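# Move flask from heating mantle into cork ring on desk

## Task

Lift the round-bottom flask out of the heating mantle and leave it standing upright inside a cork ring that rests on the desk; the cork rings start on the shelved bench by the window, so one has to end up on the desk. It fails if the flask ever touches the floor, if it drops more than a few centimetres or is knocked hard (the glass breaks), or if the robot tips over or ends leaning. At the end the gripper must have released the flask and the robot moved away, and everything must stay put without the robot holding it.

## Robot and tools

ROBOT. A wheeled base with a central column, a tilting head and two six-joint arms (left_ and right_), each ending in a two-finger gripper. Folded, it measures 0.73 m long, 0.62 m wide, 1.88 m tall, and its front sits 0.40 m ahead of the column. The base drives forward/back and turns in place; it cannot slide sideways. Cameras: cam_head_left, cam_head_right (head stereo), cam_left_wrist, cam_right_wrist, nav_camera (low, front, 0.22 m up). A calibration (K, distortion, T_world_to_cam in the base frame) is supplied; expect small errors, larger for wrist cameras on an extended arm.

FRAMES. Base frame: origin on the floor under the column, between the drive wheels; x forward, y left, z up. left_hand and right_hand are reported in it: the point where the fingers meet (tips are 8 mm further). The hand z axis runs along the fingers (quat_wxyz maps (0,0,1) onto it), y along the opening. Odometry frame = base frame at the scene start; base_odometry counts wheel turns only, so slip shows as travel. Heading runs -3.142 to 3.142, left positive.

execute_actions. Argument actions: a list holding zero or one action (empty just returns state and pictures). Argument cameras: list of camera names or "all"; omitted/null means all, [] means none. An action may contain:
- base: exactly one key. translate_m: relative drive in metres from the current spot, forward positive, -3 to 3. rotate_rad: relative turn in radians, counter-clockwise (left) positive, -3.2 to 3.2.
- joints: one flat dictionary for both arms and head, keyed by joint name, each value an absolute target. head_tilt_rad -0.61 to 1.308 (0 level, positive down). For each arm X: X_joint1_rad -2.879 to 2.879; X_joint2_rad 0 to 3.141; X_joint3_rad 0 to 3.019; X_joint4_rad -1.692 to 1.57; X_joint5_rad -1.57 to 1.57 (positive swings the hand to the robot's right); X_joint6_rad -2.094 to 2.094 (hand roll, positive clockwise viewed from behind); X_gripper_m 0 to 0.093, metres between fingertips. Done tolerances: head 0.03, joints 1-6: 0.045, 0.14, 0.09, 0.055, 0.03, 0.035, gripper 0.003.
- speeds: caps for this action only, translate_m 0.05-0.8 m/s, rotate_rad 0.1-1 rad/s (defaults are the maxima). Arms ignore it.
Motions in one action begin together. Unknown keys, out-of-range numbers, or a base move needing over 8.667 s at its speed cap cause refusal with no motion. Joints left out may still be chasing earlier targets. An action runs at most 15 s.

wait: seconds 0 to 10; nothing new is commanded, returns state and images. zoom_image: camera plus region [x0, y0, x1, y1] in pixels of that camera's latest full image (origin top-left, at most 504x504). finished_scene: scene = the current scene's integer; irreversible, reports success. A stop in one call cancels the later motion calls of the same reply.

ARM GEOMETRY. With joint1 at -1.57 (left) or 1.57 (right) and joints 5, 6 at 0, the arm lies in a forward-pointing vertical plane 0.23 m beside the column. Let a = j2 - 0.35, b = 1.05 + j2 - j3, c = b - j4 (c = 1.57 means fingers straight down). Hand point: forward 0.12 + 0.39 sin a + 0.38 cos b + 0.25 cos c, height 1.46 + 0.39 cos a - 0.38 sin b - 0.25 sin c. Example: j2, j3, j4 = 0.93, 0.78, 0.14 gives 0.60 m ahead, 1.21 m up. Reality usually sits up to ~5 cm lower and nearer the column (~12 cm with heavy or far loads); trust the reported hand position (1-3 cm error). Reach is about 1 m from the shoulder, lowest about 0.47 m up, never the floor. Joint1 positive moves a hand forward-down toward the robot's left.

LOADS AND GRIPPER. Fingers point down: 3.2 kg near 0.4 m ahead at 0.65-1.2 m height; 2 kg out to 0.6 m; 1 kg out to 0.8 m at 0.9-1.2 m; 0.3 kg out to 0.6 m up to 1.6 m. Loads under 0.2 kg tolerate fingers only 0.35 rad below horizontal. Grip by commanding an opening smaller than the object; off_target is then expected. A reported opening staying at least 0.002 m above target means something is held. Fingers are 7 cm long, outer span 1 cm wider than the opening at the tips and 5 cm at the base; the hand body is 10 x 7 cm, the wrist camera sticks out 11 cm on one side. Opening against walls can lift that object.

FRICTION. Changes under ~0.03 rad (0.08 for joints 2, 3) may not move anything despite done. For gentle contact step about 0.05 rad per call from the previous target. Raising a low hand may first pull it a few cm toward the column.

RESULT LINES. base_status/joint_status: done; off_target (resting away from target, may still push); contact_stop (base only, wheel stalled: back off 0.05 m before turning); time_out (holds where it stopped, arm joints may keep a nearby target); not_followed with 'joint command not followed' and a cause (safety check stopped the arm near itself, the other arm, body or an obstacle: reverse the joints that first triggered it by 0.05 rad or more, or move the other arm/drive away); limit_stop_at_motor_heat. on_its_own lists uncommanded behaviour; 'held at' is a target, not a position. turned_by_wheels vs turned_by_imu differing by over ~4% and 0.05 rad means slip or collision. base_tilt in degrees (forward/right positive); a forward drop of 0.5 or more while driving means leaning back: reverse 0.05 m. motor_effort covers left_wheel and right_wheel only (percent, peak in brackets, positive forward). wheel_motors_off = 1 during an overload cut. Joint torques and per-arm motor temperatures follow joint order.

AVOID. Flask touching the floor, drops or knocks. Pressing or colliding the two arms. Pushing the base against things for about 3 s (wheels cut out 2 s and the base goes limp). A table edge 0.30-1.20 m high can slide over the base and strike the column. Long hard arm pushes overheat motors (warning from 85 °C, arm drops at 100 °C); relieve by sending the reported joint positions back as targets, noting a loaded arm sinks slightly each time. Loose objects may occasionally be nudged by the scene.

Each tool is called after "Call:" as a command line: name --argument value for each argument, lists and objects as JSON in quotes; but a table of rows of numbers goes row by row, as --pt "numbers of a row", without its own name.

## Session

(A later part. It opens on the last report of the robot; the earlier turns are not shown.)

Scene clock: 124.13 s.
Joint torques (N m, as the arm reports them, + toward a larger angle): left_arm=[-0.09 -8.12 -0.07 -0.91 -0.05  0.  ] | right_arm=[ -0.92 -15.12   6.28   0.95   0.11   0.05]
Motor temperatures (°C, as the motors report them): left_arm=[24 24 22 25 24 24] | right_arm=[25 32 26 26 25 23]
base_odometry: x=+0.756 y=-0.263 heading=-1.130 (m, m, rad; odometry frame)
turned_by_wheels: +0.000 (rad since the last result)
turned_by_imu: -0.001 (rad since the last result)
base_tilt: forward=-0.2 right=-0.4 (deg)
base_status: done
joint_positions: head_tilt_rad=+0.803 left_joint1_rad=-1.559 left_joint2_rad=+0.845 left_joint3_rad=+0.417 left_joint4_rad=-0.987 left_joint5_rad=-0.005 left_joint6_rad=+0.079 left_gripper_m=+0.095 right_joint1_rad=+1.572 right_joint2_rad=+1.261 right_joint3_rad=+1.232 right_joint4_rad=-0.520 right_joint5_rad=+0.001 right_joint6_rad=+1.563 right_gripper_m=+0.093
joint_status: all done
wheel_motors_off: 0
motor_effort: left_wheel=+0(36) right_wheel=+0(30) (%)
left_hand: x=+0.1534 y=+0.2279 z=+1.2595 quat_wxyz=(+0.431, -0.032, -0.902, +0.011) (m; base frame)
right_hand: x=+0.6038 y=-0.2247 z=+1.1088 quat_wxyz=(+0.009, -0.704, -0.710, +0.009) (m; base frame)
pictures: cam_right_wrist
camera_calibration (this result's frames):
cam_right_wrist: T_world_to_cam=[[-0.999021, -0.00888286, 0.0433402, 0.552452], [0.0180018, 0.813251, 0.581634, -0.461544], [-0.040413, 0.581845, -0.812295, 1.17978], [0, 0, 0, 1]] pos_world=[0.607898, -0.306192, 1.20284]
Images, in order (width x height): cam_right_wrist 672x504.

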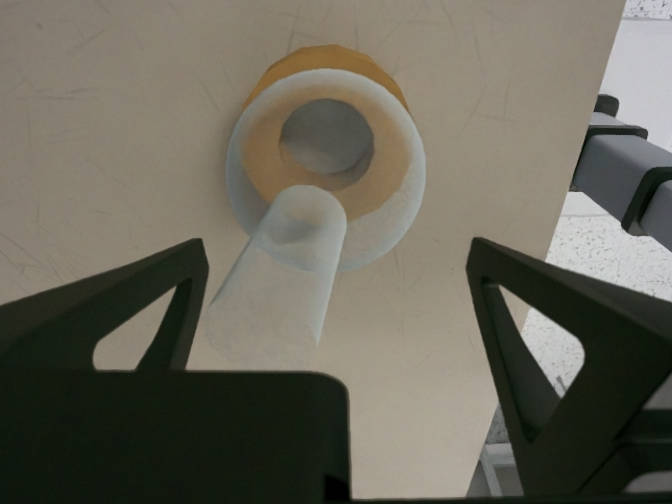

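Close partway to nudge the neck upright, then reopen.

Call:
execute_actions --actions '[{"joints":{"right_gripper_m":0.042}}]' --cameras '["cam_right_wrist"]'

Call:
execute_actions --actions '[{"joints":{"right_gripper_m":0.093}}]' --cameras '["cam_right_wrist"]'

Scene clock: 127.17 s.
Joint torques (N m, as the arm reports them, + toward a larger angle): left_arm=[-0.26 -8.68  0.1  -0.88 -0.05 -0.01] | right_arm=[ -0.88 -15.15   6.33   0.94   0.1    0.04]
Motor temperatures (°C, as the motors report them): left_arm=[24 24 22 25 24 24] | right_arm=[25 32 26 26 25 23]
base_odometry: x=+0.756 y=-0.263 heading=-1.130 (m, m, rad; odometry frame)
turned_by_wheels: +0.000 (rad since the last result)
turned_by_imu: -0.001 (rad since the last result)
base_tilt: forward=-0.2 right=-0.3 (deg)
base_status: not commanded
joint_positions: head_tilt_rad=+0.803 left_joint1_rad=-1.559 left_joint2_rad=+0.845 left_joint3_rad=+0.417 left_joint4_rad=-0.987 left_joint5_rad=-0.005 left_joint6_rad=+0.079 left_gripper_m=+0.095 right_joint1_rad=+1.572 right_joint2_rad=+1.261 right_joint3_rad=+1.232 right_joint4_rad=-0.520 right_joint5_rad=+0.001 right_joint6_rad=+1.563 right_gripper_m=+0.042
joint_status: all done
wheel_motors_off: 0
motor_effort: left_wheel=-1(0) right_wheel=+0(0) (%)
left_hand: x=+0.1534 y=+0.2279 z=+1.2595 quat_wxyz=(+0.431, -0.032, -0.902, +0.011) (m; base frame)
right_hand: x=+0.6038 y=-0.2247 z=+1.1088 quat_wxyz=(+0.009, -0.704, -0.710, +0.009) (m; base frame)
pictures: cam_right_wrist
camera_calibration (this result's frames):
cam_right_wrist: T_world_to_cam=[[-0.999021, -0.00888286, 0.0433402, 0.552452], [0.0180018, 0.813251, 0.581634, -0.461544], [-0.040413, 0.581845, -0.812295, 1.17978], [0, 0, 0, 1]] pos_world=[0.607898, -0.306192, 1.20284]
Images, in order (width x height): cam_right_wrist 672x504.

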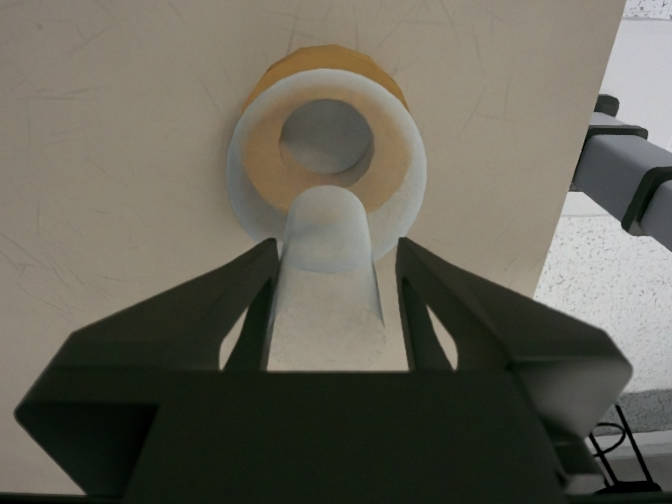

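Scene clock: 127.77 s.
Joint torques (N m, as the arm reports them, + toward a larger angle): left_arm=[ 0.07 -8.35  0.07 -0.95 -0.04 -0.01] | right_arm=[ -0.86 -15.2    6.3    0.95   0.11   0.04]
Motor temperatures (°C, as the motors report them): left_arm=[24 24 22 25 24 24] | right_arm=[25 32 26 26 25 23]
base_odometry: x=+0.756 y=-0.263 heading=-1.130 (m, m, rad; odometry frame)
turned_by_wheels: +0.000 (rad since the last result)
turned_by_imu: +0.000 (rad since the last result)
base_tilt: forward=-0.2 right=-0.3 (deg)
base_status: not commanded
joint_positions: head_tilt_rad=+0.803 left_joint1_rad=-1.559 left_joint2_rad=+0.845 left_joint3_rad=+0.417 left_joint4_rad=-0.987 left_joint5_rad=-0.005 left_joint6_rad=+0.079 left_gripper_m=+0.095 right_joint1_rad=+1.572 right_joint2_rad=+1.261 right_joint3_rad=+1.232 right_joint4_rad=-0.520 right_joint5_rad=+0.001 right_joint6_rad=+1.564 right_gripper_m=+0.093
joint_status: all done
wheel_motors_off: 0
motor_effort: left_wheel=+1(0) right_wheel=+0(0) (%)
left_hand: x=+0.1534 y=+0.2279 z=+1.2595 quat_wxyz=(+0.431, -0.032, -0.902, +0.011) (m; base frame)
right_hand: x=+0.6038 y=-0.2247 z=+1.1088 quat_wxyz=(+0.009, -0.704, -0.710, +0.009) (m; base frame)
pictures: cam_right_wrist
camera_calibration (this result's frames):
cam_right_wrist: T_world_to_cam=[[-0.999024, -0.00850146, 0.0433405, 0.552539], [0.018312, 0.81325, 0.581626, -0.461723], [-0.0401914, 0.581852, -0.812301, 1.17966], [0, 0, 0, 1]] pos_world=[0.607867, -0.306192, 1.20284]
Images, in order (width x height): cam_right_wrist 672x504.

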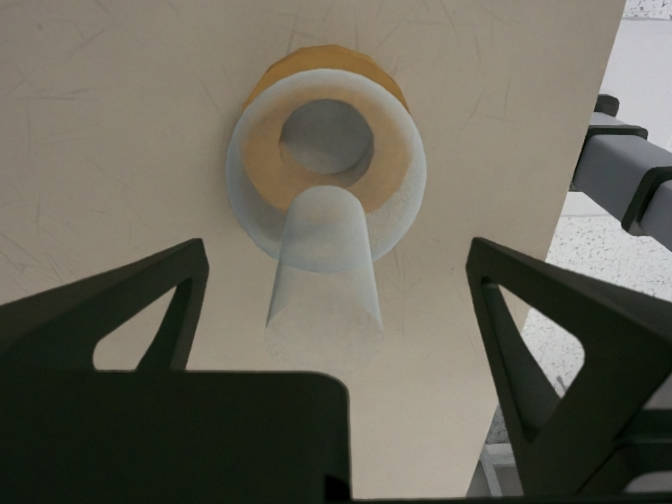

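Call:
execute_actions --actions '[{"joints":{"right_joint2_rad":1.1,"right_joint3_rad":1.235,"right_joint4_rad":-0.58}}]' --cameras '["cam_right_wrist"]'

Call:
execute_actions --actions '[{"base":{"translate_m":-0.4},"joints":{"head_tilt_rad":0.5}}]' --cameras '["cam_head_left"]'

Scene clock: 132.90 s.
Joint torques (N m, as the arm reports them, + toward a larger angle): left_arm=[-0.29 -8.17  0.06 -1.02 -0.03  0.  ] | right_arm=[ -1.   -15.05   5.89   0.5    0.1    0.03]
Motor temperatures (°C, as the motors report them): left_arm=[24 24 22 25 24 24] | right_arm=[25 32 26 26 25 23]
base_odometry: x=+0.756 y=-0.263 heading=-1.130 (m, m, rad; odometry frame)
turned_by_wheels: +0.000 (rad since the last result)
turned_by_imu: -0.001 (rad since the last result)
base_tilt: forward=-0.1 right=-0.3 (deg)
base_status: not commanded
joint_positions: head_tilt_rad=+0.803 left_joint1_rad=-1.559 left_joint2_rad=+0.845 left_joint3_rad=+0.417 left_joint4_rad=-0.987 left_joint5_rad=-0.005 left_joint6_rad=+0.079 left_gripper_m=+0.095 right_joint1_rad=+1.572 right_joint2_rad=+1.087 right_joint3_rad=+1.232 right_joint4_rad=-0.575 right_joint5_rad=+0.001 right_joint6_rad=+1.564 right_gripper_m=+0.093
joint_status: all done
wheel_motors_off: 0
motor_effort: left_wheel=+0(1) right_wheel=+0(0) (%)
left_hand: x=+0.1534 y=+0.2279 z=+1.2595 quat_wxyz=(+0.431, -0.032, -0.902, +0.011) (m; base frame)
right_hand: x=+0.6434 y=-0.2248 z=+1.1957 quat_wxyz=(-0.033, -0.704, -0.709, -0.033) (m; base frame)
pictures: cam_right_wrist
camera_calibration (this result's frames):
cam_right_wrist: T_world_to_cam=[[-0.997075, -0.00834624, -0.0759708, 0.729767], [-0.05098, 0.813201, 0.579746, -0.466082], [0.0569409, 0.581923, -0.811248, 1.18812], [0, 0, 0, 1]] pos_world=[0.636219, -0.306283, 1.28951]
Images, in order (width x height): cam_right_wrist 672x504.

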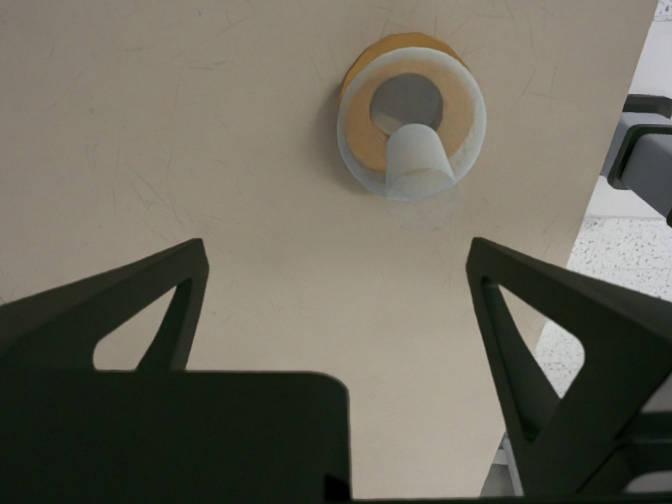

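Scene clock: 135.17 s.
Joint torques (N m, as the arm reports them, + toward a larger angle): left_arm=[ 0.11 -8.01  0.03 -1.01 -0.06 -0.03] | right_arm=[ -0.85 -14.61   5.84   0.58   0.11   0.02]
Motor temperatures (°C, as the motors report them): left_arm=[24 24 22 25 24 24] | right_arm=[25 32 26 26 25 23]
base_odometry: x=+0.585 y=+0.099 heading=-1.133 (m, m, rad; odometry frame)
turned_by_wheels: -0.002 (rad since the last result)
turned_by_imu: -0.003 (rad since the last result)
base_tilt: forward=-0.2 right=-0.3 (deg)
base_status: done
joint_positions: head_tilt_rad=+0.518 left_joint1_rad=-1.559 left_joint2_rad=+0.845 left_joint3_rad=+0.418 left_joint4_rad=-0.987 left_joint5_rad=-0.005 left_joint6_rad=+0.079 left_gripper_m=+0.095 right_joint1_rad=+1.572 right_joint2_rad=+1.087 right_joint3_rad=+1.232 right_joint4_rad=-0.575 right_joint5_rad=+0.001 right_joint6_rad=+1.564 right_gripper_m=+0.093
joint_status: all done
wheel_motors_off: 0
motor_effort: left_wheel=-2(36) right_wheel=+1(56) (%)
left_hand: x=+0.1538 y=+0.2279 z=+1.2594 quat_wxyz=(+0.430, -0.032, -0.902, +0.011) (m; base frame)
right_hand: x=+0.6433 y=-0.2248 z=+1.1957 quat_wxyz=(-0.033, -0.704, -0.709, -0.033) (m; base frame)
pictures: cam_head_left
camera_calibration (this result's frames):
cam_head_left: T_world_to_cam=[[0.060632, -0.998126, 0.00821731, 0.013599], [-0.479576, -0.0363503, -0.876747, 1.37442], [0.875403, 0.0492181, -0.480882, 0.625718], [0, 0, 0, 1]] pos_world=[0.11056, 0.0327375, 1.50581]
Images, in order (width x height): cam_head_left 672x504.

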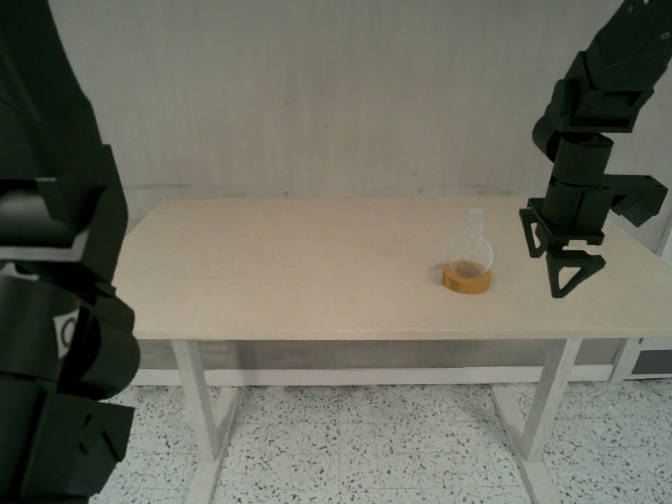

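Call:
finished_scene --scene 2

The scene is finished: the task was done.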